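# Scribe a curved rip line with the green gauge

## Task

Use the green marking gauge to draw the rip line: a single continuous line running along 20 cm or more of the board's curved edge, staying at the offset the gauge is set to. Put no other marks on the board. Afterwards set the gauge down on the bench so it rests motionless, away from both the board and the bench dogs. Anything that stays in place only because the gripper is holding it does not count. Finish by opening the gripper and pulling the arm away.

## Robot and tools

Robot: a single six-joint arm (yam_ultra) with a two-finger parallel gripper. The only camera is cam_wrist, a 504x504 fisheye mounted on the hand. Its calibration (K, D, T_world_to_cam) comes with the task and may be slightly off in each scene.

Frame: every position and orientation is given in the scene frame. The origin sits on the table surface directly beneath the arm's base. +z points up, and +y is to the left when facing along +x. The base may be slightly tilted relative to the table. Positions are in metres. Orientations are quaternions written w first (qw, qx, qy, qz). The gripper's fingers point along its own +z and open and close along its own y. The reported end_effector_position is the point between the finger pads, about 1 cm short of the fingertips.

A row is 8 numbers: x, y, z, qw, qx, qy, qz, opening. The first seven are an absolute target pose for the gripper, not an offset. Opening runs from -1 (closed) to +1 (fully open, 0.094 m). Between those ends, the fingers go to where grip_measured would read the value sent. To hold something, command roughly 0.03 below the current grip_measured; a smaller gap grips more lightly. Pads push with about 50 to 62 N at most, less on very thin parts, and can spike harder at first contact.

execute_actions(actions): a list of actions run one after another. Each action is a table of up to 15 rows, and each row is applied for one control step of 1/30 s. If there are fewer than 15 rows, the last row is repeated for the remaining steps. An empty list moves nothing and just returns the state and images. Put the orientation quaternion in every row to keep it, taken from your intended value rather than the drifted reading. If an action's target is more than 0.6 m from where the gripper started that action, measured along any of the gripper's own axes, that action is refused. If any action in the call is malformed, or the first one fails that check against the last reported state, nothing runs at all.

Each step, the commanded pose is clipped to within 70 mm and 16 degrees of the measured pose. The arm then tracks the clipped pose, favouring position over orientation when it cannot satisfy both. A distant target therefore needs several actions, because the arm stops at the last clipped pose. Motions often settle a centimetre or more away from the command, usually too low.

move(target, speed, blocking): target is one 8-number row, an absolute pose. The gripper follows a straight path toward it and rotates the shorter way. speed is in m/s, from 0.002 to 0.5, default 0.25; rotation rate is capped at twice that value in rad/s. A path lasts 0.5 to 10 s and is cut off at 10 s. It does not avoid obstacles: faster contact hits harder, and aiming deeper past a contact presses harder. The opening is applied when the move starts. The result adds a move: line with the ending (done, off_target, moving, held, fault) and any limits. limits=paced means the pose was clipped. limits=held means a check blocked steps, after which the arm may jump faster than speed. With blocking=false the call returns after 0.5 s while motion continues. Other moves and execute_actions are refused until a result shows the move has ended; use wait or stop.

wait(seconds): 0 to 10; lets time pass while the last command is held. It returns early if a running move finishes. stop(): brakes a running move, which needs some distance; the fingers carry on. zoom_image(camera, region): camera must be "cam_wrist"; region is [x0, y0, x1, y1] in image pixels from the top-left, at most 504 by 504. read_manual(section): only "licences", which returns URDF licence text. finished_scene(scene): pass the current scene number to end it; this is final, and the goal must already hold and keep holding.

Result lines: the state line gives end_effector_position and end_effector_quat_wxyz; the printed position can be off, more at long reach. Joint positions and velocities list waist, shoulder, elbow, wrist pitch, wrist yaw, wrist roll (rad, rad/s), then the pad gap (m, m/s). Ranges: waist -2.618 to 3.054, shoulder 0.000 to 3.142, elbow 0.000 to 3.142, wrist pitch -1.571 to 1.571, wrist yaw -1.571 to 1.571, wrist roll -2.094 to 2.094. grip_measured is the finger opening on the command scale, possibly off by about 1 mm throughout a scene. Hand target is the pose the controller is currently heading for. "pose unreachable" means the clearance check altered or blocked a command. Joint torques include the drive's full effort, even in free air, plus noise and offsets. FAULT lines mark stops. MOTOR HOT appears from 75 °C; 90 °C halts the arm for 10 s; at 100 °C the motors let go and the arm drops.

The simulation keeps running while you compose replies, with the last command held. Loose objects may get an occasional brief shove. Avoid knocking anything off the table, dropping the gauge, slamming into things, or pressing hard on the board or bench.

Each tool is called after ">>>" as name([rows], argument=value, ...), one row to a line, values as JSON.

## Session

>>> execute_actions(actions=[])

Scene clock: 0.00 s.
end_effector_position=(-0.1387, -0.3879, +0.1325) grip_measured=+1.000 end_effector_quat_wxyz=(-0.197, +0.820, +0.519, +0.141)
Joint positions: [-1.895  1.705  1.811 -1.45  -0.165 -0.052  0.094]
Joint velocities: [ 0.002 -0.007 -0.007 -0.007 -0.022 -0.037  0.   ]
Joint torques (N m, as the arm reports them, + toward a larger angle): no reading
Motor temperatures (°C, as the motors report them): [22 22 23 22 22 25]
Hand target: -0.142, -0.391, +0.136; -0.195, +0.822, +0.519, +0.132

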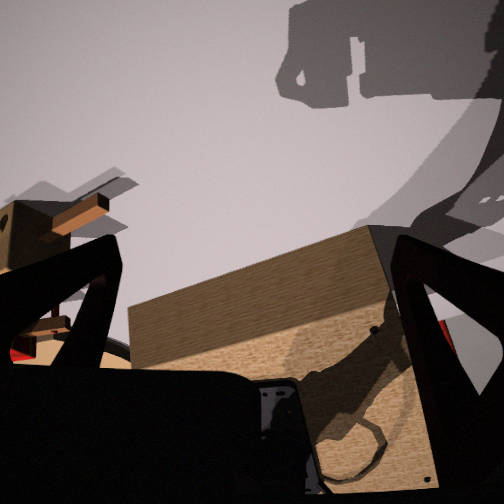

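>>> move(target=[0.2,-0.35,0.35,0.268,0.476,0.824,-0.155,1], speed=0.3)

Scene clock: 10.30 s.
end_effector_position=(+0.1951, -0.3438, +0.3381) grip_measured=+1.000 end_effector_quat_wxyz=(+0.257, +0.488, +0.824, -0.129)
Joint positions: [ 0.3    0.989  1.223 -1.206  1.23   0.623  0.094]
Joint velocities: [ 0.012 -0.017  0.017 -0.051  0.051  0.051  0.   ]
Joint torques (N m, as the arm reports them, + toward a larger angle): [2.39 0.78 6.93 0.93 0.28 0.04]
Motor temperatures (°C, as the motors report them): [23 24 24 22 22 25]
Hand target: +0.196, -0.348, +0.344; +0.263, +0.490, +0.821, -0.134
Off the commanded pose: 0.014 m, 4 deg.
move: off_target
camera_calibration (this result's frames):
cam_wrist: T_world_to_cam=[[-0.862923, -0.502664, -0.0518885, 0.0104993], [-0.504777, 0.862238, 0.0417777, 0.386028], [0.0237401, 0.062243, -0.997779, 0.471576], [0, 0, 0, 1]] pos_world=[0.192723, -0.356923, 0.454946]

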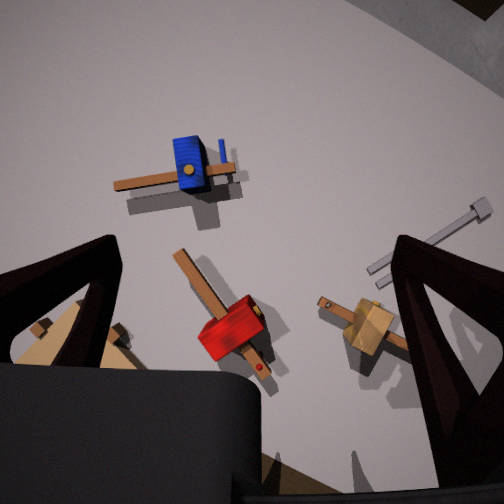

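>>> move(target=[0.36,-0.08,0.36,0.309,0,0.951,0,1], speed=0.3)

Scene clock: 19.20 s.
end_effector_position=(+0.3605, -0.0849, +0.3501) grip_measured=+1.000 end_effector_quat_wxyz=(+0.291, -0.003, +0.957, -0.004)
Joint positions: [ 0.712  1.603  1.233 -0.886  0.905  0.132  0.094]
Joint velocities: [ 0.012 -0.037 -0.012 -0.022  0.022 -0.022  0.   ]
Joint torques (N m, as the arm reports them, + toward a larger angle): [ 6.09 -2.34  8.39  1.4   0.   -0.07]
Motor temperatures (°C, as the motors report them): [23 24 24 22 22 25]
Hand target: +0.366, -0.082, +0.362; +0.306, -0.001, +0.952, +0.005
Off the commanded pose: 0.011 m, 2 deg.
move: off_target
camera_calibration (this result's frames):
cam_wrist: T_world_to_cam=[[0.0187959, -0.999819, -0.00281517, -0.093284], [-0.999232, -0.0188815, 0.0343258, 0.351745], [-0.0343727, 0.00216783, -0.999407, 0.479927], [0, 0, 0, 1]] pos_world=[0.369725, -0.087666, 0.467306]

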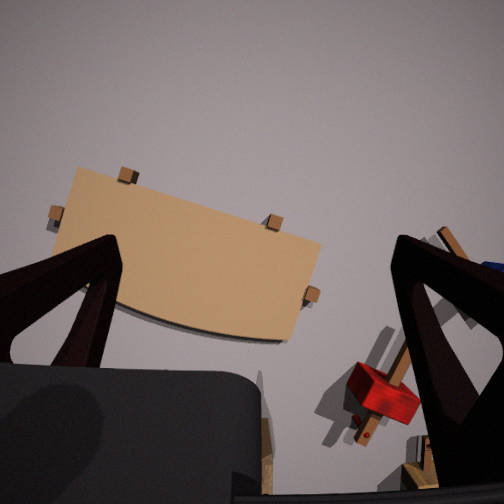

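>>> move(target=[0.27,0.05,0.38,0.309,0,0.951,0,1], speed=0.3)

>>> move(target=[-0.1,-0.4,0.38,0.155,0.824,0.476,-0.268,1], speed=0.3)

Scene clock: 24.40 s.
end_effector_position=(+0.2686, +0.0513, +0.3737) grip_measured=+1.000 end_effector_quat_wxyz=(+0.297, -0.004, +0.955, +0.003)
Joint positions: [ 1.189  1.88   1.241 -1.22   0.906  0.898  0.094]
Joint velocities: [-0.007  0.002  0.012 -0.051  0.022 -0.007  0.   ]
Joint torques (N m, as the arm reports them, + toward a larger angle): [ 4.1  -2.14  8.88  0.9   0.28  0.05]
Motor temperatures (°C, as the motors report them): [23 23 25 23 22 25]
Hand target: +0.271, +0.053, +0.380; +0.301, -0.001, +0.954, +0.003
Off the commanded pose: 0.007 m, 2 deg.
move: done
camera_calibration (this result's frames):
cam_wrist: T_world_to_cam=[[0.0237266, -0.999608, -0.0148416, 0.0478814], [-0.999468, -0.0240502, 0.0220236, 0.266668], [-0.0223719, 0.0143112, -0.999647, 0.496338], [0, 0, 0, 1]] pos_world=[0.276495, 0.0471729, 0.491]

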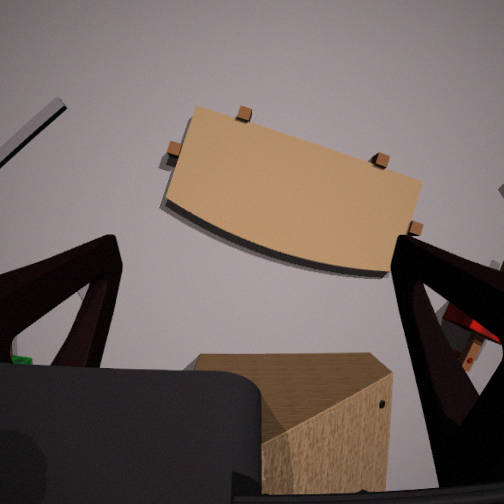

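Scene clock: 29.07 s.
end_effector_position=(-0.0953, -0.3887, +0.3804) grip_measured=+1.000 end_effector_quat_wxyz=(+0.228, +0.803, +0.474, -0.280)
Joint positions: [-0.207  0.43   1.363 -1.509  1.392  0.974  0.094]
Joint velocities: [ 0.012  0.007 -0.012 -0.037 -0.037  0.007  0.   ]
Joint torques (N m, as the arm reports them, + toward a larger angle): [-3.18  1.33  4.28  1.03  0.31 -0.05]
Motor temperatures (°C, as the motors report them): [23 23 25 23 22 25]
Hand target: -0.096, -0.389, +0.381; +0.227, +0.803, +0.473, -0.283
Off the commanded pose: 0.012 m, 9 deg.
move: held; limits=paced,held; held on 6 of 140 steps, including the last
pose unreachable: on one or more control steps of this call, first in action 0 (counted from 0), an arm could not follow its commanded pose, so it was not sent that pose on those steps. On the call's last step it was still not sent that pose. It may still have moved: this result reports where it is.
cause: the commanded pose would bring two parts of the arm too close to each other (its wrist (the part past joint 4) and its wrist camera, with joints 5 (wrist yaw) and 6 (wrist roll) between them).
camera_calibration (this result's frames):
cam_wrist: T_world_to_cam=[[-0.895486, 0.430979, -0.111181, 0.121897], [0.442002, 0.890454, -0.10829, 0.43461], [0.052331, -0.146114, -0.987883, 0.441468], [0, 0, 0, 1]] pos_world=[-0.106044, -0.37503, 0.496735]

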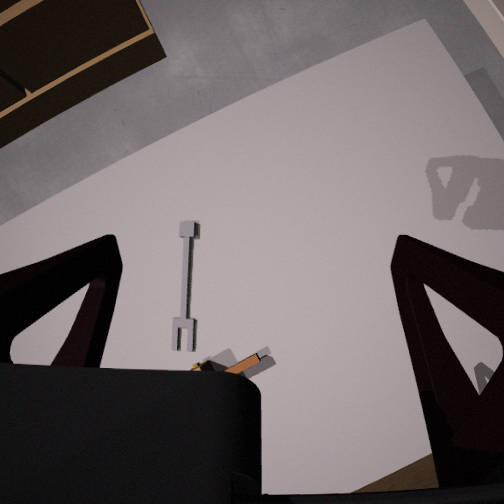

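>>> move(target=[0.3,-0.1,0.38,0.309,0,0.951,0,1], speed=0.3)

>>> move(target=[0.15,0.26,0.3,0.268,-0.476,0.824,0.155,1], speed=0.3)

Scene clock: 38.70 s.
end_effector_position=(+0.1718, -0.1621, +0.3486) grip_measured=+1.000 end_effector_quat_wxyz=(+0.540, +0.071, +0.838, +0.011)
Joint positions: [-1.508 -0.001  0.721 -1.561 -1.229 -1.5    0.094]
Joint velocities: [-0.002 -0.017 -0.056 -0.037 -0.081 -0.183  0.   ]
Joint torques (N m, as the arm reports them, + toward a larger angle): [ 1.87  0.51  5.3   0.31 -0.63 -0.07]
Motor temperatures (°C, as the motors report them): [23 23 25 23 22 25]
Hand target: +0.174, -0.159, +0.352; +0.559, +0.062, +0.827, +0.013
Off the commanded pose: 0.146 m, 31 deg; position and orientation clipped at the last step of the last action.
previous command not reached: its pose would have brought two parts of the arm too close to each other.
move: off_target; limits=paced,held; held on 66 of 202 steps
pose unreachable: on one or more control steps of this call, first in action 0 (counted from 0), an arm could not follow its commanded pose, so it was not sent that pose on those steps. It may still have moved: this result reports where it is.
cause: the commanded pose would bring two parts of the arm too close to each other (its wrist (the part past joint 4) and its wrist camera, with joints 5 (wrist yaw) and 6 (wrist roll) between them).
camera_calibration (this result's frames):
cam_wrist: T_world_to_cam=[[-0.0885096, -0.991216, -0.098267, -0.11385], [-0.86215, 0.125644, -0.490826, 0.344735], [0.498861, 0.0412782, -0.865698, 0.340272], [0, 0, 0, 1]] pos_world=[0.117388, -0.17021, 0.45259]

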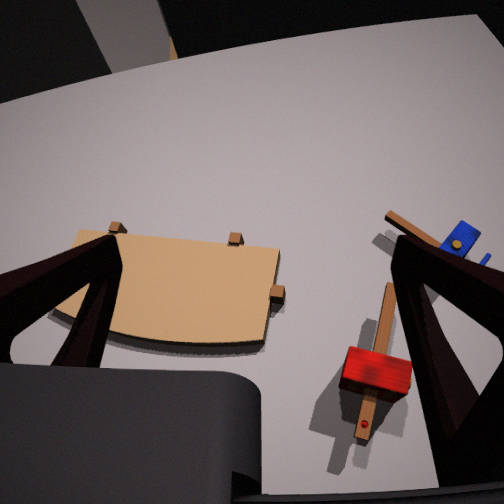

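Scene clock: 41.17 s.
end_effector_position=(+0.1593, -0.0673, +0.3286) grip_measured=+1.000 end_effector_quat_wxyz=(+0.626, -0.084, +0.753, +0.184)
Joint positions: [-1.023 -0.001  0.436 -1.571 -1.159 -1.686  0.094]
Joint velocities: [ 0.002 -0.002  0.007  0.037 -0.022  0.066  0.   ]
Joint torques (N m, as the arm reports them, + toward a larger angle): [-1.21  1.25  7.58 -0.06 -0.54  0.02]
Motor temperatures (°C, as the motors report them): [23 23 25 23 22 25]
Hand target: +0.160, -0.072, +0.333; +0.629, -0.083, +0.753, +0.174
Off the commanded pose: 0.329 m, 62 deg; position and orientation clipped at the last step of the last action.
move: held; limits=paced,held; held on 55 of 74 steps, including the last
pose unreachable: on one or more control steps of this call, first in action 0 (counted from 0), an arm could not follow its commanded pose, so it was not sent that pose on those steps. On the call's last step it was still not sent that pose. It may still have moved: this result reports where it is.
cause: the commanded pose would bring two parts of the arm too close to each other (its upper arm (the part past joint 2) and its gripper housing, with joints 3 (elbow) to 6 (wrist roll) between them).
camera_calibration (this result's frames):
cam_wrist: T_world_to_cam=[[0.375183, -0.91118, -0.170262, -0.0677558], [-0.692524, -0.153436, -0.704889, 0.336807], [0.616156, 0.382373, -0.68858, 0.271297], [0, 0, 0, 1]] pos_world=[0.0915063, -0.113796, 0.412685]

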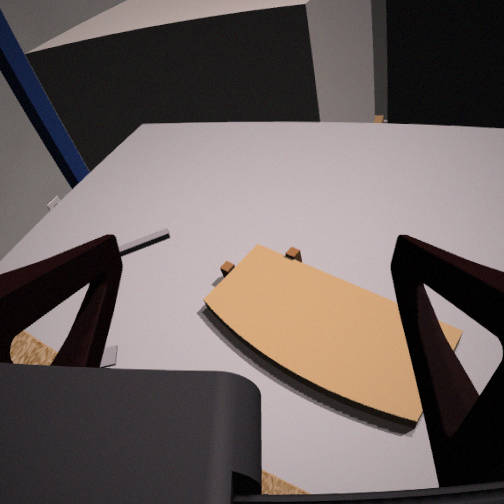

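>>> move(target=[0.1,-0.5,0.2,0.1,0.637,0.76,-0.084,1], speed=0.25)

Scene clock: 49.00 s.
end_effector_position=(+0.0932, -0.4961, +0.1989) grip_measured=+1.000 end_effector_quat_wxyz=(+0.091, +0.631, +0.766, -0.078)
Joint positions: [-1.013  1.244  1.49  -0.836  0.272  0.029  0.094]
Joint velocities: [ 0.007 -0.017 -0.007 -0.037  0.022 -0.022  0.   ]
Joint torques (N m, as the arm reports them, + toward a larger angle): [  2.17 -10.29   9.12   0.8    0.09   0.05]
Motor temperatures (°C, as the motors report them): [23 23 25 23 22 25]
Hand target: +0.096, -0.502, +0.206; +0.098, +0.632, +0.764, -0.083
Off the commanded pose: 0.008 m, 2 deg.
move: done
camera_calibration (this result's frames):
cam_wrist: T_world_to_cam=[[-0.979486, -0.201142, -0.0121813, -0.00864343], [-0.190886, 0.906779, 0.375917, 0.3981], [-0.0645669, 0.370531, -0.926573, 0.491589], [0, 0, 0, 1]] pos_world=[0.099266, -0.544876, 0.305735]

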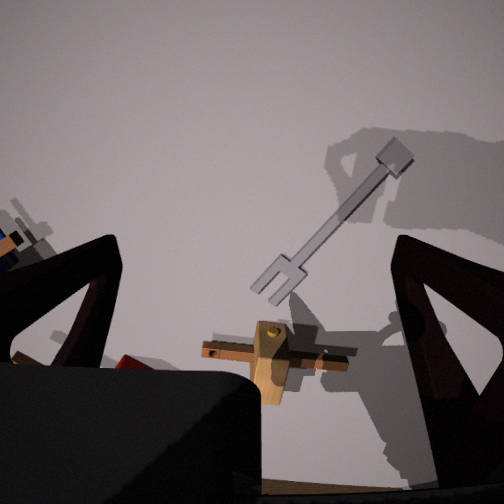

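>>> move(target=[0.4,-0.15,0.28,0.2,0.1,0.975,0,1], speed=0.3)

>>> move(target=[0.17,0.26,0.3,0.268,-0.476,0.824,0.155,1], speed=0.3)

Scene clock: 54.27 s.
end_effector_position=(+0.3984, -0.1536, +0.2641) grip_measured=+1.000 end_effector_quat_wxyz=(+0.186, +0.111, +0.976, +0.014)
Joint positions: [ 0.348  1.721  1.35  -0.826  0.788  0.09   0.094]
Joint velocities: [-0.002 -0.002  0.007 -0.037  0.037 -0.051  0.   ]
Joint torques (N m, as the arm reports them, + toward a larger angle): [ 7.5  -5.47  7.72  0.99 -0.03 -0.09]
Motor temperatures (°C, as the motors report them): [23 23 25 23 22 25]
Hand target: +0.404, -0.153, +0.275; +0.199, +0.109, +0.974, +0.019
Off the commanded pose: 0.016 m, 3 deg.
move: off_target
camera_calibration (this result's frames):
cam_wrist: T_world_to_cam=[[-0.198648, -0.976413, -0.0845957, -0.0510762], [-0.952436, 0.171974, 0.251576, 0.344589], [-0.231094, 0.130547, -0.964133, 0.48423], [0, 0, 0, 1]] pos_world=[0.429956, -0.172347, 0.375851]

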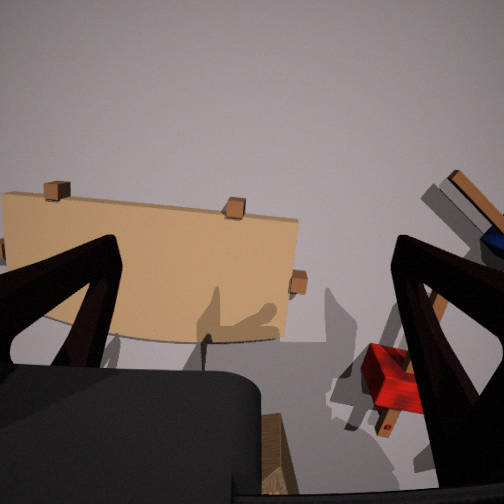

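Scene clock: 56.87 s.
end_effector_position=(+0.1711, +0.2596, +0.2938) grip_measured=+1.000 end_effector_quat_wxyz=(+0.249, -0.479, +0.827, +0.156)
Joint positions: [ 1.353  2.197  1.047 -0.521  0.342  0.039  0.094]
Joint velocities: [ 0.002  0.007 -0.032 -0.022  0.022 -0.037  0.   ]
Joint torques (N m, as the arm reports them, + toward a larger angle): [ 3.58 -6.04  9.77  1.65 -0.04 -0.06]
Motor temperatures (°C, as the motors report them): [23 23 25 23 22 25]
Hand target: +0.173, +0.269, +0.305; +0.262, -0.478, +0.821, +0.168
Off the commanded pose: 0.006 m, 2 deg.
move: done
camera_calibration (this result's frames):
cam_wrist: T_world_to_cam=[[0.876881, -0.479653, -0.0318402, -0.0187335], [-0.478871, -0.877396, 0.0293053, 0.306258], [-0.0419928, -0.0104499, -0.999063, 0.420871], [0, 0, 0, 1]] pos_world=[0.180758, 0.264122, 0.410905]

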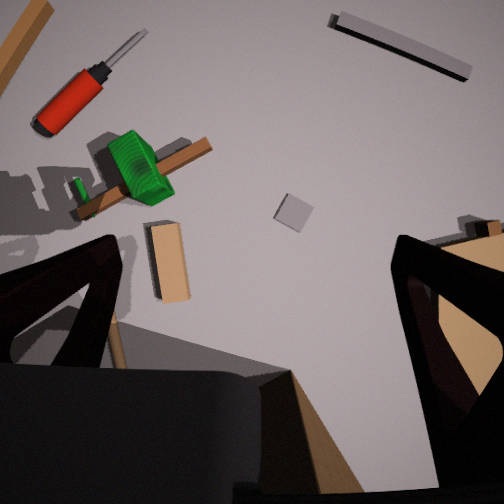

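>>> move(target=[0.11,0.35,0.16,0.237,-0.611,0.729,0.199,1], speed=0.2)

Scene clock: 61.17 s.
end_effector_position=(+0.1092, +0.3409, +0.1495) grip_measured=+1.000 end_effector_quat_wxyz=(+0.220, -0.611, +0.737, +0.187)
Joint positions: [ 1.39   2.704  0.964  0.029  0.165 -0.198  0.094]
Joint velocities: [-0.022 -0.002  0.007  0.051 -0.095 -0.022  0.   ]
Joint torques (N m, as the arm reports them, + toward a larger angle): [ 3.55 -9.73  8.07  1.63 -0.14 -0.07]
Motor temperatures (°C, as the motors report them): [23 24 25 23 22 25]
Hand target: +0.110, +0.354, +0.161; +0.237, -0.611, +0.728, +0.200
Off the commanded pose: 0.014 m, 3 deg.
move: off_target
camera_calibration (this result's frames):
cam_wrist: T_world_to_cam=[[0.98555, -0.16826, -0.0194732, -0.0499067], [-0.167411, -0.985108, 0.0391857, 0.353437], [-0.0257766, -0.0353595, -0.999042, 0.281684], [0, 0, 0, 1]] pos_world=[0.115615, 0.349736, 0.266592]

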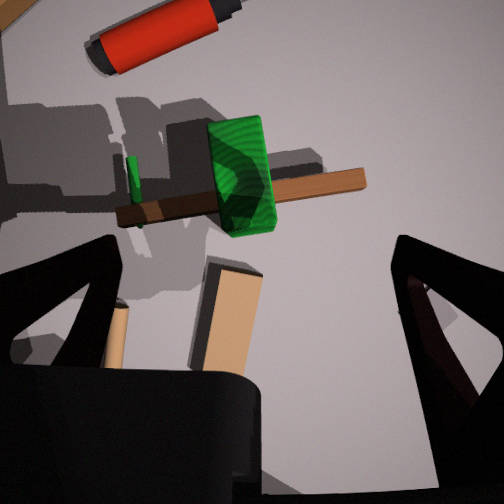

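>>> move(target=[0.111,0.405,0.12,0,-0.707,0.707,0,0.3], speed=0.15)

Scene clock: 86.73 s.
end_effector_position=(+0.1174, +0.4060, +0.1288) grip_measured=+0.303 end_effector_quat_wxyz=(-0.103, +0.692, -0.709, -0.087)
Joint positions: [ 1.417  3.116  1.719 -0.638  0.19  -0.271  0.061]
Joint velocities: [-0.002 -0.002  0.022 -0.007 -0.037  0.007  0.   ]
Joint torques (N m, as the arm reports them, + toward a larger angle): [  3.9  -12.75   5.01   1.05  -0.03  -0.06]
Motor temperatures (°C, as the motors report them): [23 25 26 24 22 25]
Hand target: +0.111, +0.403, +0.122; -0.101, +0.700, -0.703, -0.082
Off the commanded pose: 0.011 m, 16 deg.
joint sent to its limit — the command would take joint 2 (shoulder) past its upper limit, so that joint was sent only as far as its limit.
move: off_target
camera_calibration (this result's frames):
cam_wrist: T_world_to_cam=[[0.999869, -0.0158643, 0.00307182, -0.113932], [-0.015942, -0.937414, 0.347851, 0.342857], [-0.00263885, -0.347854, -0.937545, 0.379756], [0, 0, 0, 1]] pos_world=[0.120385, 0.451691, 0.237125]

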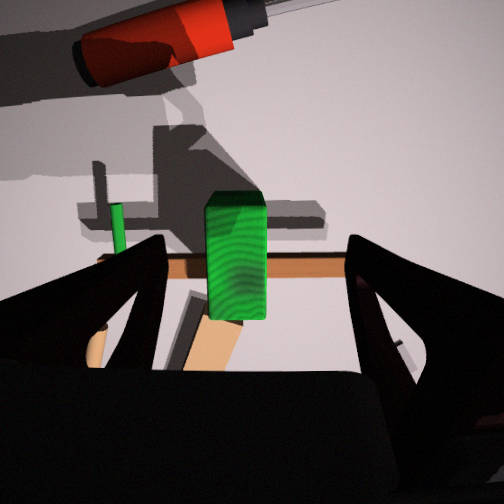

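>>> move(target=[0.112,0.385,0.095,0.213,-0.674,0.674,0.213,0.3], speed=0.1)

>>> move(target=[0.112,0.408,0.05,0.213,-0.674,0.674,0.213,0.3], speed=0.05)

Scene clock: 94.00 s.
end_effector_position=(+0.1114, +0.3835, +0.0858) grip_measured=+0.303 end_effector_quat_wxyz=(-0.207, +0.678, -0.676, -0.200)
Joint positions: [ 1.304  2.997  1.151  0.118  0.096 -0.443  0.061]
Joint velocities: [-0.002  0.017  0.007  0.051  0.037  0.022  0.   ]
Joint torques (N m, as the arm reports them, + toward a larger angle): [  2.61 -13.23   4.39   1.55  -0.22  -0.05]
Motor temperatures (°C, as the motors report them): [23 27 25 24 22 25]
Hand target: +0.114, +0.386, +0.095; -0.216, +0.675, -0.673, -0.211
Off the commanded pose: 0.009 m, 2 deg.
move: done
camera_calibration (this result's frames):
cam_wrist: T_world_to_cam=[[0.999893, 0.014421, -0.00225738, -0.119376], [0.0145019, -0.999043, 0.0412614, 0.383107], [-0.00166019, -0.0412897, -0.999146, 0.219205], [0, 0, 0, 1]] pos_world=[0.114172, 0.393513, 0.202941]

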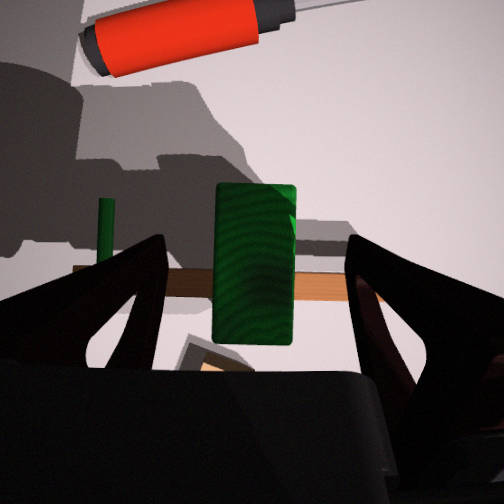

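Scene clock: 95.17 s.
end_effector_position=(+0.1109, +0.3950, +0.0544) grip_measured=+0.303 end_effector_quat_wxyz=(-0.207, +0.677, -0.676, -0.204)
Joint positions: [ 1.276  3.116  1.208  0.185  0.093 -0.467  0.061]
Joint velocities: [ 0.012 -0.017  0.007  0.037  0.066  0.007  0.001]
Joint torques (N m, as the arm reports them, + toward a larger angle): [  2.63 -11.1    6.29   1.55  -0.22  -0.07]
Motor temperatures (°C, as the motors report them): [23 27 25 24 22 25]
Hand target: +0.113, +0.403, +0.057; -0.215, +0.674, -0.673, -0.215
Off the commanded pose: 0.014 m, 1 deg.
joint sent to its limit — the command would take joint 2 (shoulder) past its upper limit, so that joint was sent only as far as its limit.
move: off_target
camera_calibration (this result's frames):
cam_wrist: T_world_to_cam=[[0.999857, 0.0143797, -0.0089285, -0.118681], [0.014691, -0.99925, 0.0358366, 0.396255], [-0.00840648, -0.0359627, -0.999318, 0.186957], [0, 0, 0, 1]] pos_world=[0.114414, 0.404388, 0.171569]

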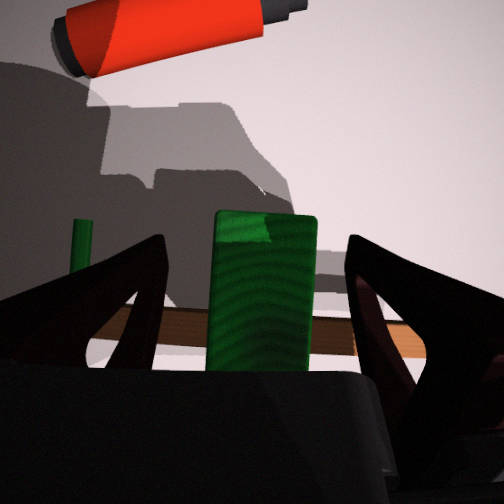

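>>> move(target=[0.115,0.41,0.048,0.271,-0.653,0.653,0.271,0.3], speed=0.05)

Scene clock: 100.77 s.
end_effector_position=(+0.1230, +0.4048, +0.0618) grip_measured=+0.303 end_effector_quat_wxyz=(-0.257, +0.658, -0.659, -0.259)
Joint positions: [ 1.199  3.116  1.139  0.394  0.018 -0.549  0.061]
Joint velocities: [-0.002  0.007 -0.007  0.095 -0.022  0.081  0.   ]
Joint torques (N m, as the arm reports them, + toward a larger angle): [  3.04 -10.77   3.29   1.7   -0.3   -0.07]
Motor temperatures (°C, as the motors report them): [23 27 25 24 22 25]
Hand target: +0.117, +0.402, +0.058; -0.252, +0.661, -0.655, -0.266
Off the commanded pose: 0.017 m, 2 deg.
joint sent to its limit — the command would take joint 2 (shoulder) past its upper limit, so that joint was sent only as far as its limit.
move: off_target
camera_calibration (this result's frames):
cam_wrist: T_world_to_cam=[[0.999785, 0.0170086, -0.0118545, -0.131694], [0.015442, -0.992458, -0.121607, 0.41251], [-0.0138335, 0.121398, -0.992508, 0.131398], [0, 0, 0, 1]] pos_world=[0.127114, 0.395687, 0.179016]

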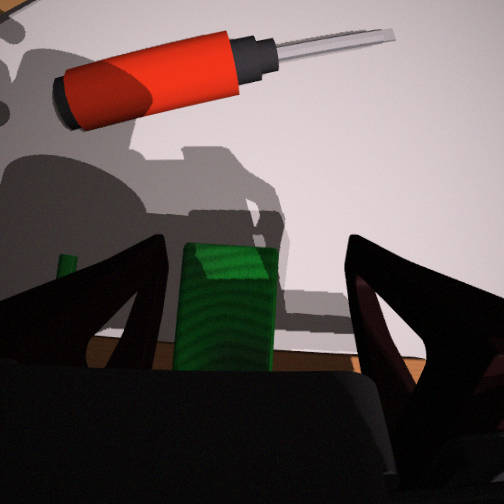

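>>> move(target=[0.112,0.39,0.05,0.195,-0.68,0.68,0.195,0.3], speed=0.04)

Scene clock: 107.77 s.
end_effector_position=(+0.1130, +0.3894, +0.0501) grip_measured=+0.303 end_effector_quat_wxyz=(-0.199, +0.675, -0.681, -0.202)
Joint positions: [ 1.257  3.116  1.202  0.177  0.098 -0.473  0.061]
Joint velocities: [-0.032 -0.002 -0.007  0.051 -0.081 -0.051  0.   ]
Joint torques (N m, as the arm reports them, + toward a larger angle): [  4.32 -11.19   6.3    1.11  -0.09   0.05]
Motor temperatures (°C, as the motors report them): [23 27 25 25 22 25]
Hand target: +0.111, +0.391, +0.050; -0.194, +0.679, -0.680, -0.197
Off the commanded pose: 0.001 m, 1 deg.
move: done
camera_calibration (this result's frames):
cam_wrist: T_world_to_cam=[[0.999772, 0.00775062, -0.0199134, -0.117583], [0.00875136, -0.998677, 0.0506693, 0.390561], [-0.0194944, -0.050832, -0.998517, 0.189515], [0, 0, 0, 1]] pos_world=[0.117833, 0.400589, 0.167103]

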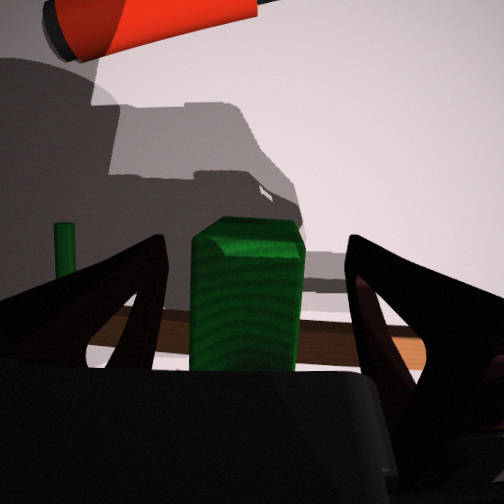

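>>> move(target=[0.112,0.39,0.05,0.195,-0.68,0.68,0.195,-0.45], speed=0.04)

Scene clock: 114.60 s.
end_effector_position=(+0.1118, +0.3871, +0.0486) grip_measured=-0.402 end_effector_quat_wxyz=(-0.193, +0.676, -0.682, -0.200)
Joint positions: [ 1.257  3.116  1.202  0.165  0.099 -0.471  0.028]
Joint velocities: [-0.012  0.002  0.012  0.007 -0.037  0.007 -0.001]
Joint torques (N m, as the arm reports them, + toward a larger angle): [  4.12 -11.41   6.     1.19  -0.06   0.  ]
Motor temperatures (°C, as the motors report them): [23 27 25 24 22 25]
Hand target: +0.112, +0.390, +0.050; -0.195, +0.680, -0.680, -0.195
Off the commanded pose: 0.003 m, 1 deg.
move: done
camera_calibration (this result's frames):
cam_wrist: T_world_to_cam=[[0.999661, 0.00943826, -0.0242561, -0.116802], [0.0109249, -0.998022, 0.0619048, 0.387266], [-0.0236239, -0.0621488, -0.997787, 0.192694], [0, 0, 0, 1]] pos_world=[0.117084, 0.399578, 0.165461]

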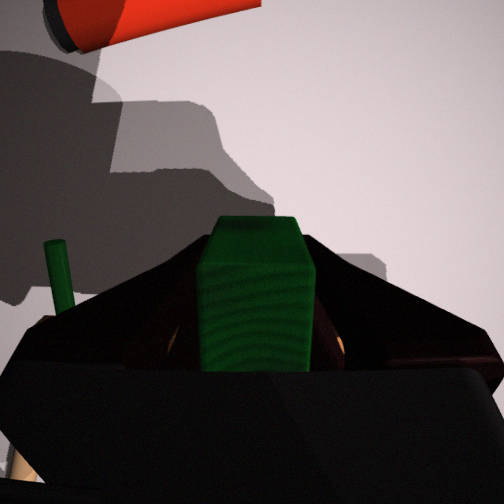

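>>> move(target=[0.13,0.36,0.2,0.195,-0.68,0.68,0.195,-0.45], speed=0.12)

>>> move(target=[0.4,0,0.24,0.276,0,0.961,0,-0.45], speed=0.25)

>>> move(target=[0.2,-0.45,0.2,0.276,0.5,0.82,0,-0.45], speed=0.25)

Scene clock: 120.50 s.
end_effector_position=(+0.1248, +0.3434, +0.1800) grip_measured=-0.402 end_effector_quat_wxyz=(-0.171, +0.685, -0.684, -0.184)
Joint positions: [ 1.324  2.676  1.166 -0.301  0.099 -0.407  0.028]
Joint velocities: [ 0.007 -0.012 -0.002 -0.037  0.007 -0.022  0.   ]
Joint torques (N m, as the arm reports them, + toward a larger angle): [  4.43 -11.92   9.09   1.32  -0.17   0.04]
Motor temperatures (°C, as the motors report them): [23 27 25 24 22 25]
Hand target: +0.129, +0.356, +0.201; -0.194, +0.680, -0.679, -0.196
Off the commanded pose: 0.026 m, 3 deg.
move: off_target
camera_calibration (this result's frames):
cam_wrist: T_world_to_cam=[[0.999326, 0.0195953, -0.0310414, -0.128429], [0.0231195, -0.992794, 0.117578, 0.32206], [-0.0285137, -0.118217, -0.992578, 0.340333], [0, 0, 0, 1]] pos_world=[0.1306, 0.362489, 0.295954]

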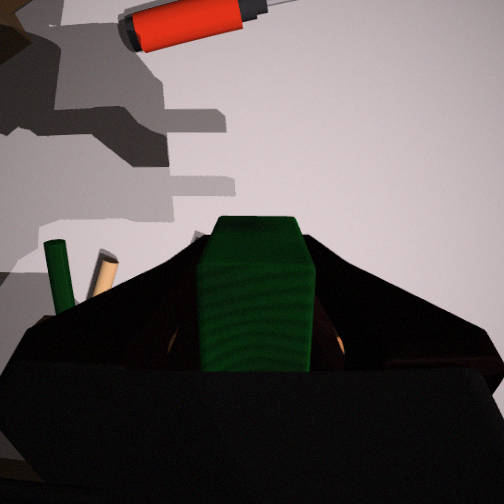

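Scene clock: 124.07 s.
end_effector_position=(+0.3893, -0.0055, +0.2193) grip_measured=-0.403 end_effector_quat_wxyz=(+0.265, -0.018, +0.964, -0.009)
Joint positions: [ 0.571  1.898  0.939 -0.221  0.854 -0.043  0.028]
Joint velocities: [-0.002 -0.012 -0.002  0.051 -0.022 -0.081 -0.001]
Joint torques (N m, as the arm reports them, + toward a larger angle): [ 6.64 -7.17  7.88  1.37  0.07  0.05]
Motor temperatures (°C, as the motors report them): [23 27 25 25 22 25]
Hand target: +0.400, -0.011, +0.235; +0.285, +0.003, +0.958, -0.007
Off the commanded pose: 0.024 m, 3 deg.
move: off_target
camera_calibration (this result's frames):
cam_wrist: T_world_to_cam=[[0.0448261, -0.9989, 0.0137739, -0.0285731], [-0.995132, -0.0434373, 0.0884592, 0.372917], [-0.0877636, -0.0176721, -0.995985, 0.369998], [0, 0, 0, 1]] pos_world=[0.404855, -0.00580448, 0.335918]

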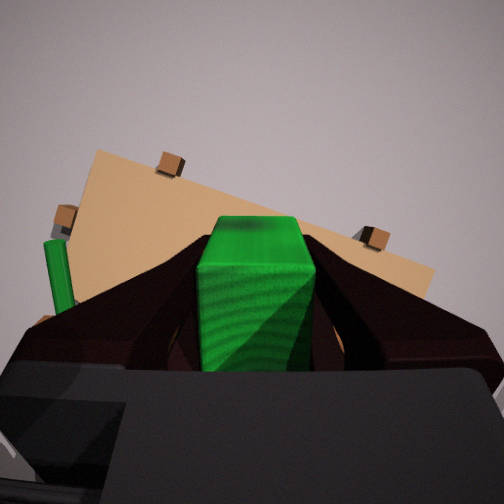

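Scene clock: 126.93 s.
end_effector_position=(+0.1882, -0.4435, +0.1972) grip_measured=-0.403 end_effector_quat_wxyz=(+0.275, +0.490, +0.827, -0.017)
Joint positions: [-0.844  1.069  1.086 -0.428  0.04  -0.176  0.028]
Joint velocities: [ 0.012 -0.007  0.017 -0.007 -0.066  0.007  0.   ]
Joint torques (N m, as the arm reports them, + toward a larger angle): [ 0.95 -7.98  8.88  1.25 -0.31  0.04]
Motor temperatures (°C, as the motors report them): [23 26 25 25 22 25]
Hand target: +0.191, -0.451, +0.205; +0.289, +0.491, +0.822, -0.017
Off the commanded pose: 0.014 m, 2 deg.
move: off_target
camera_calibration (this result's frames):
cam_wrist: T_world_to_cam=[[-0.809563, -0.528299, -0.255947, -0.0340949], [-0.567356, 0.816081, 0.110085, 0.452134], [0.150716, 0.234334, -0.960402, 0.382457], [0, 0, 0, 1]] pos_world=[0.171277, -0.476613, 0.308813]

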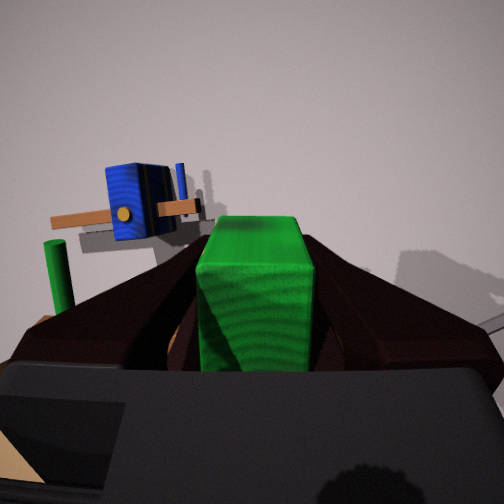

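>>> move(target=[-0.3,-0.43,0.14,0.272,0.694,0.324,-0.582,-0.45], speed=0.25)

Scene clock: 136.87 s.
end_effector_position=(-0.2894, -0.4270, +0.1283) grip_measured=-0.404 end_effector_quat_wxyz=(+0.250, +0.711, +0.353, -0.555)
Joint positions: [-2.082  1.793  0.583  1.541  0.019  0.45   0.028]
Joint velocities: [ 0.002 -0.007  0.012  0.037  0.007  0.125 -0.001]
Joint torques (N m, as the arm reports them, + toward a larger angle): [-4.78 -7.95  3.52  2.35  0.39  0.05]
Motor temperatures (°C, as the motors report them): [23 26 25 25 22 25]
Hand target: -0.299, -0.430, +0.140; +0.253, +0.699, +0.340, -0.576
Off the commanded pose: 0.016 m, 6 deg.
joint sent to its limit — the command would take joint 4 (wrist pitch) past its upper limit, so that joint was sent only as far as its limit.
move: off_target
camera_calibration (this result's frames):
cam_wrist: T_world_to_cam=[[-0.790698, 0.611093, 0.0369221, 0.0248138], [0.456276, 0.628442, -0.629979, 0.486407], [-0.408179, -0.481276, -0.775734, -0.106609], [0, 0, 0, 1]] pos_world=[-0.245831, -0.372151, 0.22281]

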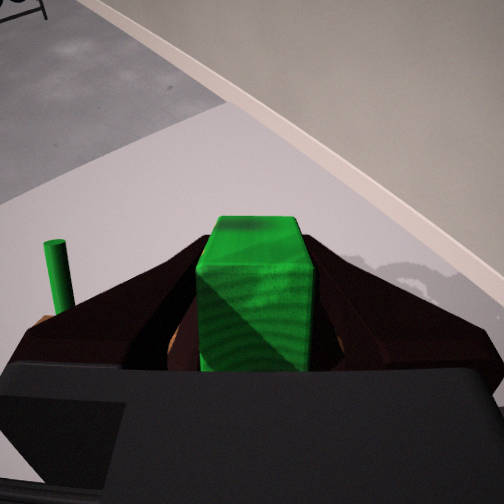

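>>> move(target=[-0.35,-0.47,0.085,0.272,0.694,0.324,-0.582,-0.45], speed=0.08)

Scene clock: 142.67 s.
end_effector_position=(-0.3460, -0.4659, +0.0805) grip_measured=-0.404 end_effector_quat_wxyz=(+0.267, +0.702, +0.334, -0.570)
Joint positions: [-2.082  2.095  0.951  1.521  0.045  0.481  0.028]
Joint velocities: [-0.007  0.002 -0.012 -0.022 -0.037 -0.022  0.   ]
Joint torques (N m, as the arm reports them, + toward a larger angle): [-4.72 -9.87  4.    2.19  0.41  0.06]
Motor temperatures (°C, as the motors report them): [23 26 25 26 22 25]
Hand target: -0.350, -0.470, +0.087; +0.272, +0.694, +0.324, -0.582
Off the commanded pose: 0.007 m, 2 deg.
move: done
camera_calibration (this result's frames):
cam_wrist: T_world_to_cam=[[-0.785045, 0.619398, 0.00707787, 0.0137868], [0.455098, 0.584482, -0.671764, 0.489059], [-0.420226, -0.524144, -0.740732, -0.212494], [0, 0, 0, 1]] pos_world=[-0.301042, -0.405763, 0.171033]

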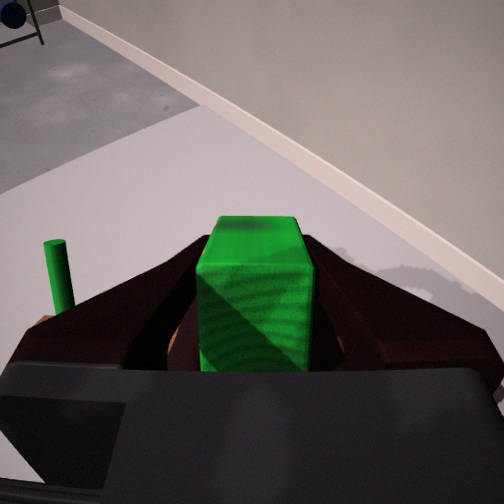

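>>> move(target=[-0.365,-0.485,0.062,0.272,0.694,0.324,-0.582,-0.45], speed=0.03)

>>> move(target=[-0.36,-0.48,0.052,0.272,0.694,0.324,-0.582,-0.45], speed=0.02)

Scene clock: 147.83 s.
end_effector_position=(-0.3621, -0.4857, +0.0702) grip_measured=-0.404 end_effector_quat_wxyz=(+0.278, +0.689, +0.326, -0.585)
Joint positions: [-2.07   2.184  1.098  1.505  0.075  0.481  0.028]
Joint velocities: [ 0.002 -0.002 -0.002 -0.051  0.037 -0.081 -0.001]
Joint torques (N m, as the arm reports them, + toward a larger angle): [-4.71 -9.52  3.99  1.9   0.29 -0.02]
Motor temperatures (°C, as the motors report them): [23 26 25 27 22 25]
Hand target: -0.365, -0.485, +0.063; +0.272, +0.694, +0.324, -0.582
Off the commanded pose: 0.009 m, 1 deg.
move: done
camera_calibration (this result's frames):
cam_wrist: T_world_to_cam=[[-0.785532, 0.618821, 0.000356666, 0.0135166], [0.438628, 0.557201, -0.705076, 0.484116], [-0.436515, -0.553703, -0.709131, -0.259729], [0, 0, 0, 1]] pos_world=[-0.315105, -0.421927, 0.157152]

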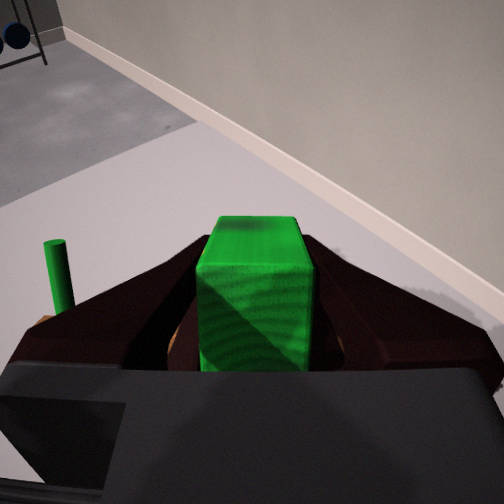

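Scene clock: 149.03 s.
end_effector_position=(-0.3591, -0.4836, +0.0697) grip_measured=-0.404 end_effector_quat_wxyz=(+0.284, +0.680, +0.320, -0.596)
Joint positions: [-2.059  2.211  1.098  1.562  0.101  0.477  0.028]
Joint velocities: [ 0.012 -0.022 -0.012 -0.007 -0.037  0.022  0.001]
Joint torques (N m, as the arm reports them, + toward a larger angle): [-4.28 -8.96  3.3   1.7   0.19 -0.02]
Motor temperatures (°C, as the motors report them): [23 26 25 27 22 25]
Hand target: -0.360, -0.480, +0.052; +0.272, +0.694, +0.324, -0.582
Off the commanded pose: 0.018 m, 3 deg.
move: off_target
camera_calibration (this result's frames):
cam_wrist: T_world_to_cam=[[-0.785048, 0.619433, -0.00165314, 0.0151603], [0.42511, 0.536825, -0.728767, 0.468174], [-0.450535, -0.57282, -0.68476, -0.273611], [0, 0, 0, 1]] pos_world=[-0.310395, -0.417448, 0.153857]

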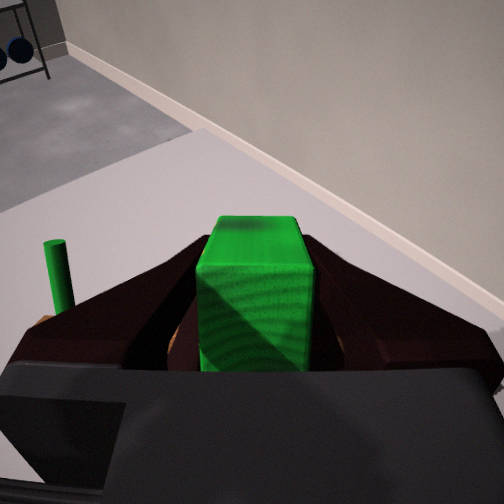

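In contact. Release gently.

>>> move(target=[-0.357,-0.478,0.066,0.284,0.68,0.32,-0.596,-0.15], speed=0.02)

>>> move(target=[-0.355,-0.475,0.17,0.272,0.694,0.324,-0.582,0.3], speed=0.1)

>>> move(target=[-0.33,-0.45,0.2,0.13,0.862,0.402,-0.28,0.8], speed=0.2)

Scene clock: 153.40 s.
end_effector_position=(-0.3583, -0.4842, +0.0698) grip_measured=-0.153 end_effector_quat_wxyz=(+0.285, +0.679, +0.320, -0.596)
Joint positions: [-2.058  2.211  1.098  1.565  0.101  0.477  0.04 ]
Joint velocities: [-0.002 -0.027 -0.007 -0.007 -0.022 -0.051  0.   ]
Joint torques (N m, as the arm reports them, + toward a larger angle): [ -4.93 -10.94   0.68   2.14   0.24   0.  ]
Motor temperatures (°C, as the motors report them): [23 26 25 27 22 25]
Hand target: -0.357, -0.478, +0.066; +0.280, +0.684, +0.319, -0.593
Off the commanded pose: 0.007 m, 0 deg.
joint sent to its limit — the command would take joint 4 (wrist pitch) past its upper limit, so that joint was sent only as far as its limit.
move: done
camera_calibration (this result's frames):
cam_wrist: T_world_to_cam=[[-0.786344, 0.617783, -0.00279751, 0.0149939], [0.424024, 0.536414, -0.729701, 0.467711], [-0.449296, -0.574982, -0.683761, -0.274185], [0, 0, 0, 1]] pos_world=[-0.309721, -0.417802, 0.153854]

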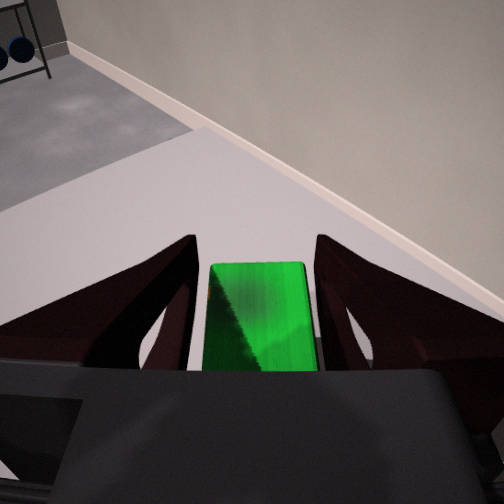

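Scene clock: 155.03 s.
end_effector_position=(-0.3490, -0.4810, +0.1655) grip_measured=+0.297 end_effector_quat_wxyz=(+0.279, +0.691, +0.331, -0.579)
Joint positions: [-2.177  1.819  0.883  1.349 -0.037  0.523  0.061]
Joint velocities: [-0.007 -0.002 -0.032 -0.007 -0.037  0.022 -0.   ]
Joint torques (N m, as the arm reports them, + toward a larger angle): [ -5.88 -11.23   1.99   1.96   0.26   0.05]
Motor temperatures (°C, as the motors report them): [23 26 25 27 22 25]
Hand target: -0.353, -0.474, +0.170; +0.271, +0.694, +0.326, -0.582
Off the commanded pose: 0.010 m, 1 deg.
move: done
camera_calibration (this result's frames):
cam_wrist: T_world_to_cam=[[-0.791589, 0.611054, -0.000221986, 0.0150776], [0.438674, 0.568026, -0.696356, 0.546798], [-0.425385, -0.551325, -0.717697, -0.177422], [0, 0, 0, 1]] pos_world=[-0.303404, -0.417626, 0.253434]

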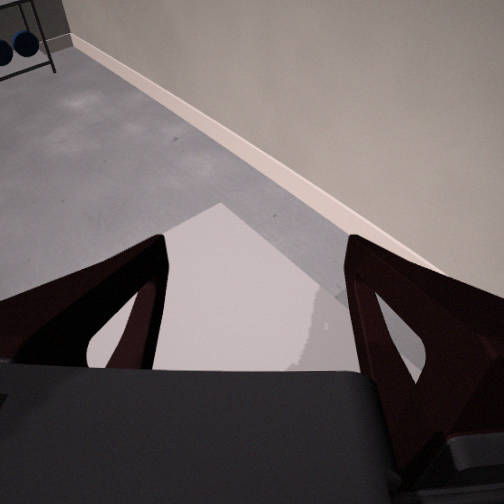

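Scene clock: 157.70 s.
end_effector_position=(-0.3217, -0.4460, +0.1882) grip_measured=+0.797 end_effector_quat_wxyz=(+0.134, +0.867, +0.400, -0.266)
Joint positions: [-2.408  1.461  1.219 -0.116 -0.61   0.3    0.084]
Joint velocities: [ 0.017  0.002 -0.007  0.007 -0.022 -0.066 -0.001]
Joint torques (N m, as the arm reports them, + toward a larger angle): [-5.82 -8.91  8.11  1.33  0.04 -0.07]
Motor temperatures (°C, as the motors report them): [23 26 25 27 22 25]
Hand target: -0.328, -0.450, +0.200; +0.133, +0.862, +0.403, -0.279
Off the commanded pose: 0.015 m, 2 deg.
move: off_target
camera_calibration (this result's frames):
cam_wrist: T_world_to_cam=[[-0.774164, 0.632231, -0.0308878, 0.0361497], [0.631914, 0.774771, 0.0203532, 0.550155], [0.0367989, -0.00376172, -0.999316, 0.315698], [0, 0, 0, 1]] pos_world=[-0.331282, -0.447911, 0.305401]

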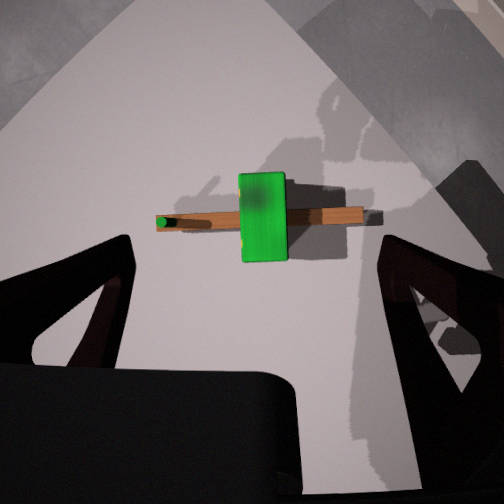

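>>> move(target=[-0.341,-0.462,0.14,0,0.317,0.948,0,0.8], speed=0.2)

Scene clock: 166.17 s.
end_effector_position=(-0.3411, -0.4612, +0.1367) grip_measured=+0.797 end_effector_quat_wxyz=(+0.004, +0.322, +0.947, -0.005)
Joint positions: [-2.351  2.207  2.533 -1.392 -0.62  -1.706  0.084]
Joint velocities: [ 0.012 -0.007  0.017 -0.037 -0.037 -0.037  0.   ]
Joint torques (N m, as the arm reports them, + toward a larger angle): [ -7.18 -12.41   7.67   0.15  -0.02  -0.08]
Motor temperatures (°C, as the motors report them): [24 27 25 26 22 25]
Hand target: -0.342, -0.461, +0.140; +0.002, +0.321, +0.947, -0.005
Off the commanded pose: 0.003 m, 1 deg.
move: done
camera_calibration (this result's frames):
cam_wrist: T_world_to_cam=[[-0.605284, -0.795921, -0.0118391, -0.574571], [-0.654021, 0.488783, 0.577362, -0.0714241], [-0.453748, 0.357211, -0.816402, 0.239048], [0, 0, 0, 1]] pos_world=[-0.286024, -0.507794, 0.229595]

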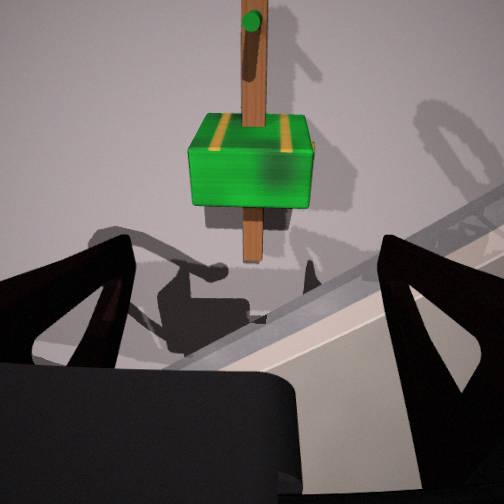

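>>> move(target=[-0.342,-0.463,0.056,0,0.317,0.948,0,0.8], speed=0.08)

>>> move(target=[-0.342,-0.463,0.056,0,0.317,0.948,0,0.08], speed=0.08)

Scene clock: 171.70 s.
end_effector_position=(-0.3409, -0.4680, +0.0568) grip_measured=+0.797 end_effector_quat_wxyz=(+0.003, +0.312, +0.950, -0.001)
Joint positions: [-2.241  2.263  2.39  -1.137 -0.56  -1.618  0.084]
Joint velocities: [ 0.022 -0.002  0.007  0.007  0.037  0.037  0.   ]
Joint torques (N m, as the arm reports them, + toward a larger angle): [ -7.23 -13.67   4.92   0.34  -0.01   0.05]
Motor temperatures (°C, as the motors report them): [24 27 25 25 22 25]
Hand target: -0.344, -0.464, +0.056; +0.002, +0.318, +0.948, -0.000
Off the commanded pose: 0.005 m, 1 deg.
move: done
camera_calibration (this result's frames):
cam_wrist: T_world_to_cam=[[-0.587717, -0.808855, -0.0184978, -0.580452], [-0.665041, 0.469948, 0.580404, -0.0345639], [-0.46077, 0.353416, -0.814118, 0.172089], [0, 0, 0, 1]] pos_world=[-0.284835, -0.514077, 0.149424]

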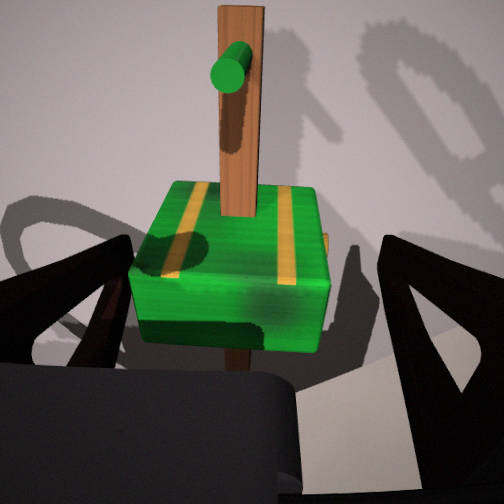

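Scene clock: 172.40 s.
end_effector_position=(-0.3406, -0.4680, +0.0560) grip_measured=+0.161 end_effector_quat_wxyz=(+0.002, +0.311, +0.950, -0.003)
Joint positions: [-2.24   2.253  2.369 -1.119 -0.559 -1.616  0.055]
Joint velocities: [-0.012 -0.007  0.012 -0.051  0.007 -0.051 -0.   ]
Joint torques (N m, as the arm reports them, + toward a larger angle): [ -7.17 -14.32   3.84   0.37   0.02   0.05]
Motor temperatures (°C, as the motors report them): [24 27 25 25 22 25]
Hand target: -0.342, -0.463, +0.056; +0.000, +0.317, +0.948, +0.000
Off the commanded pose: 0.005 m, 1 deg.
move: done
camera_calibration (this result's frames):
cam_wrist: T_world_to_cam=[[-0.58614, -0.810088, -0.0140411, -0.580606], [-0.664023, 0.470381, 0.581218, -0.0334182], [-0.464233, 0.349999, -0.813627, 0.168725], [0, 0, 0, 1]] pos_world=[-0.284179, -0.513676, 0.14855]

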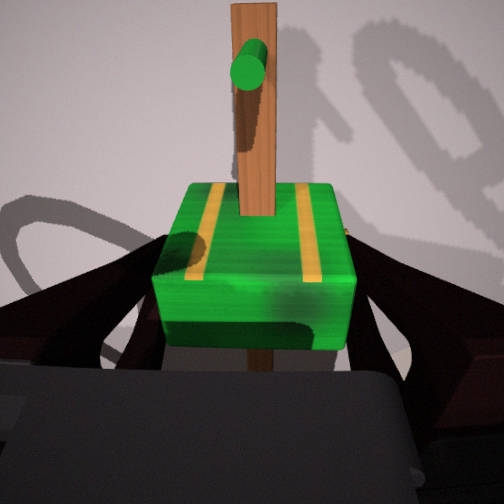

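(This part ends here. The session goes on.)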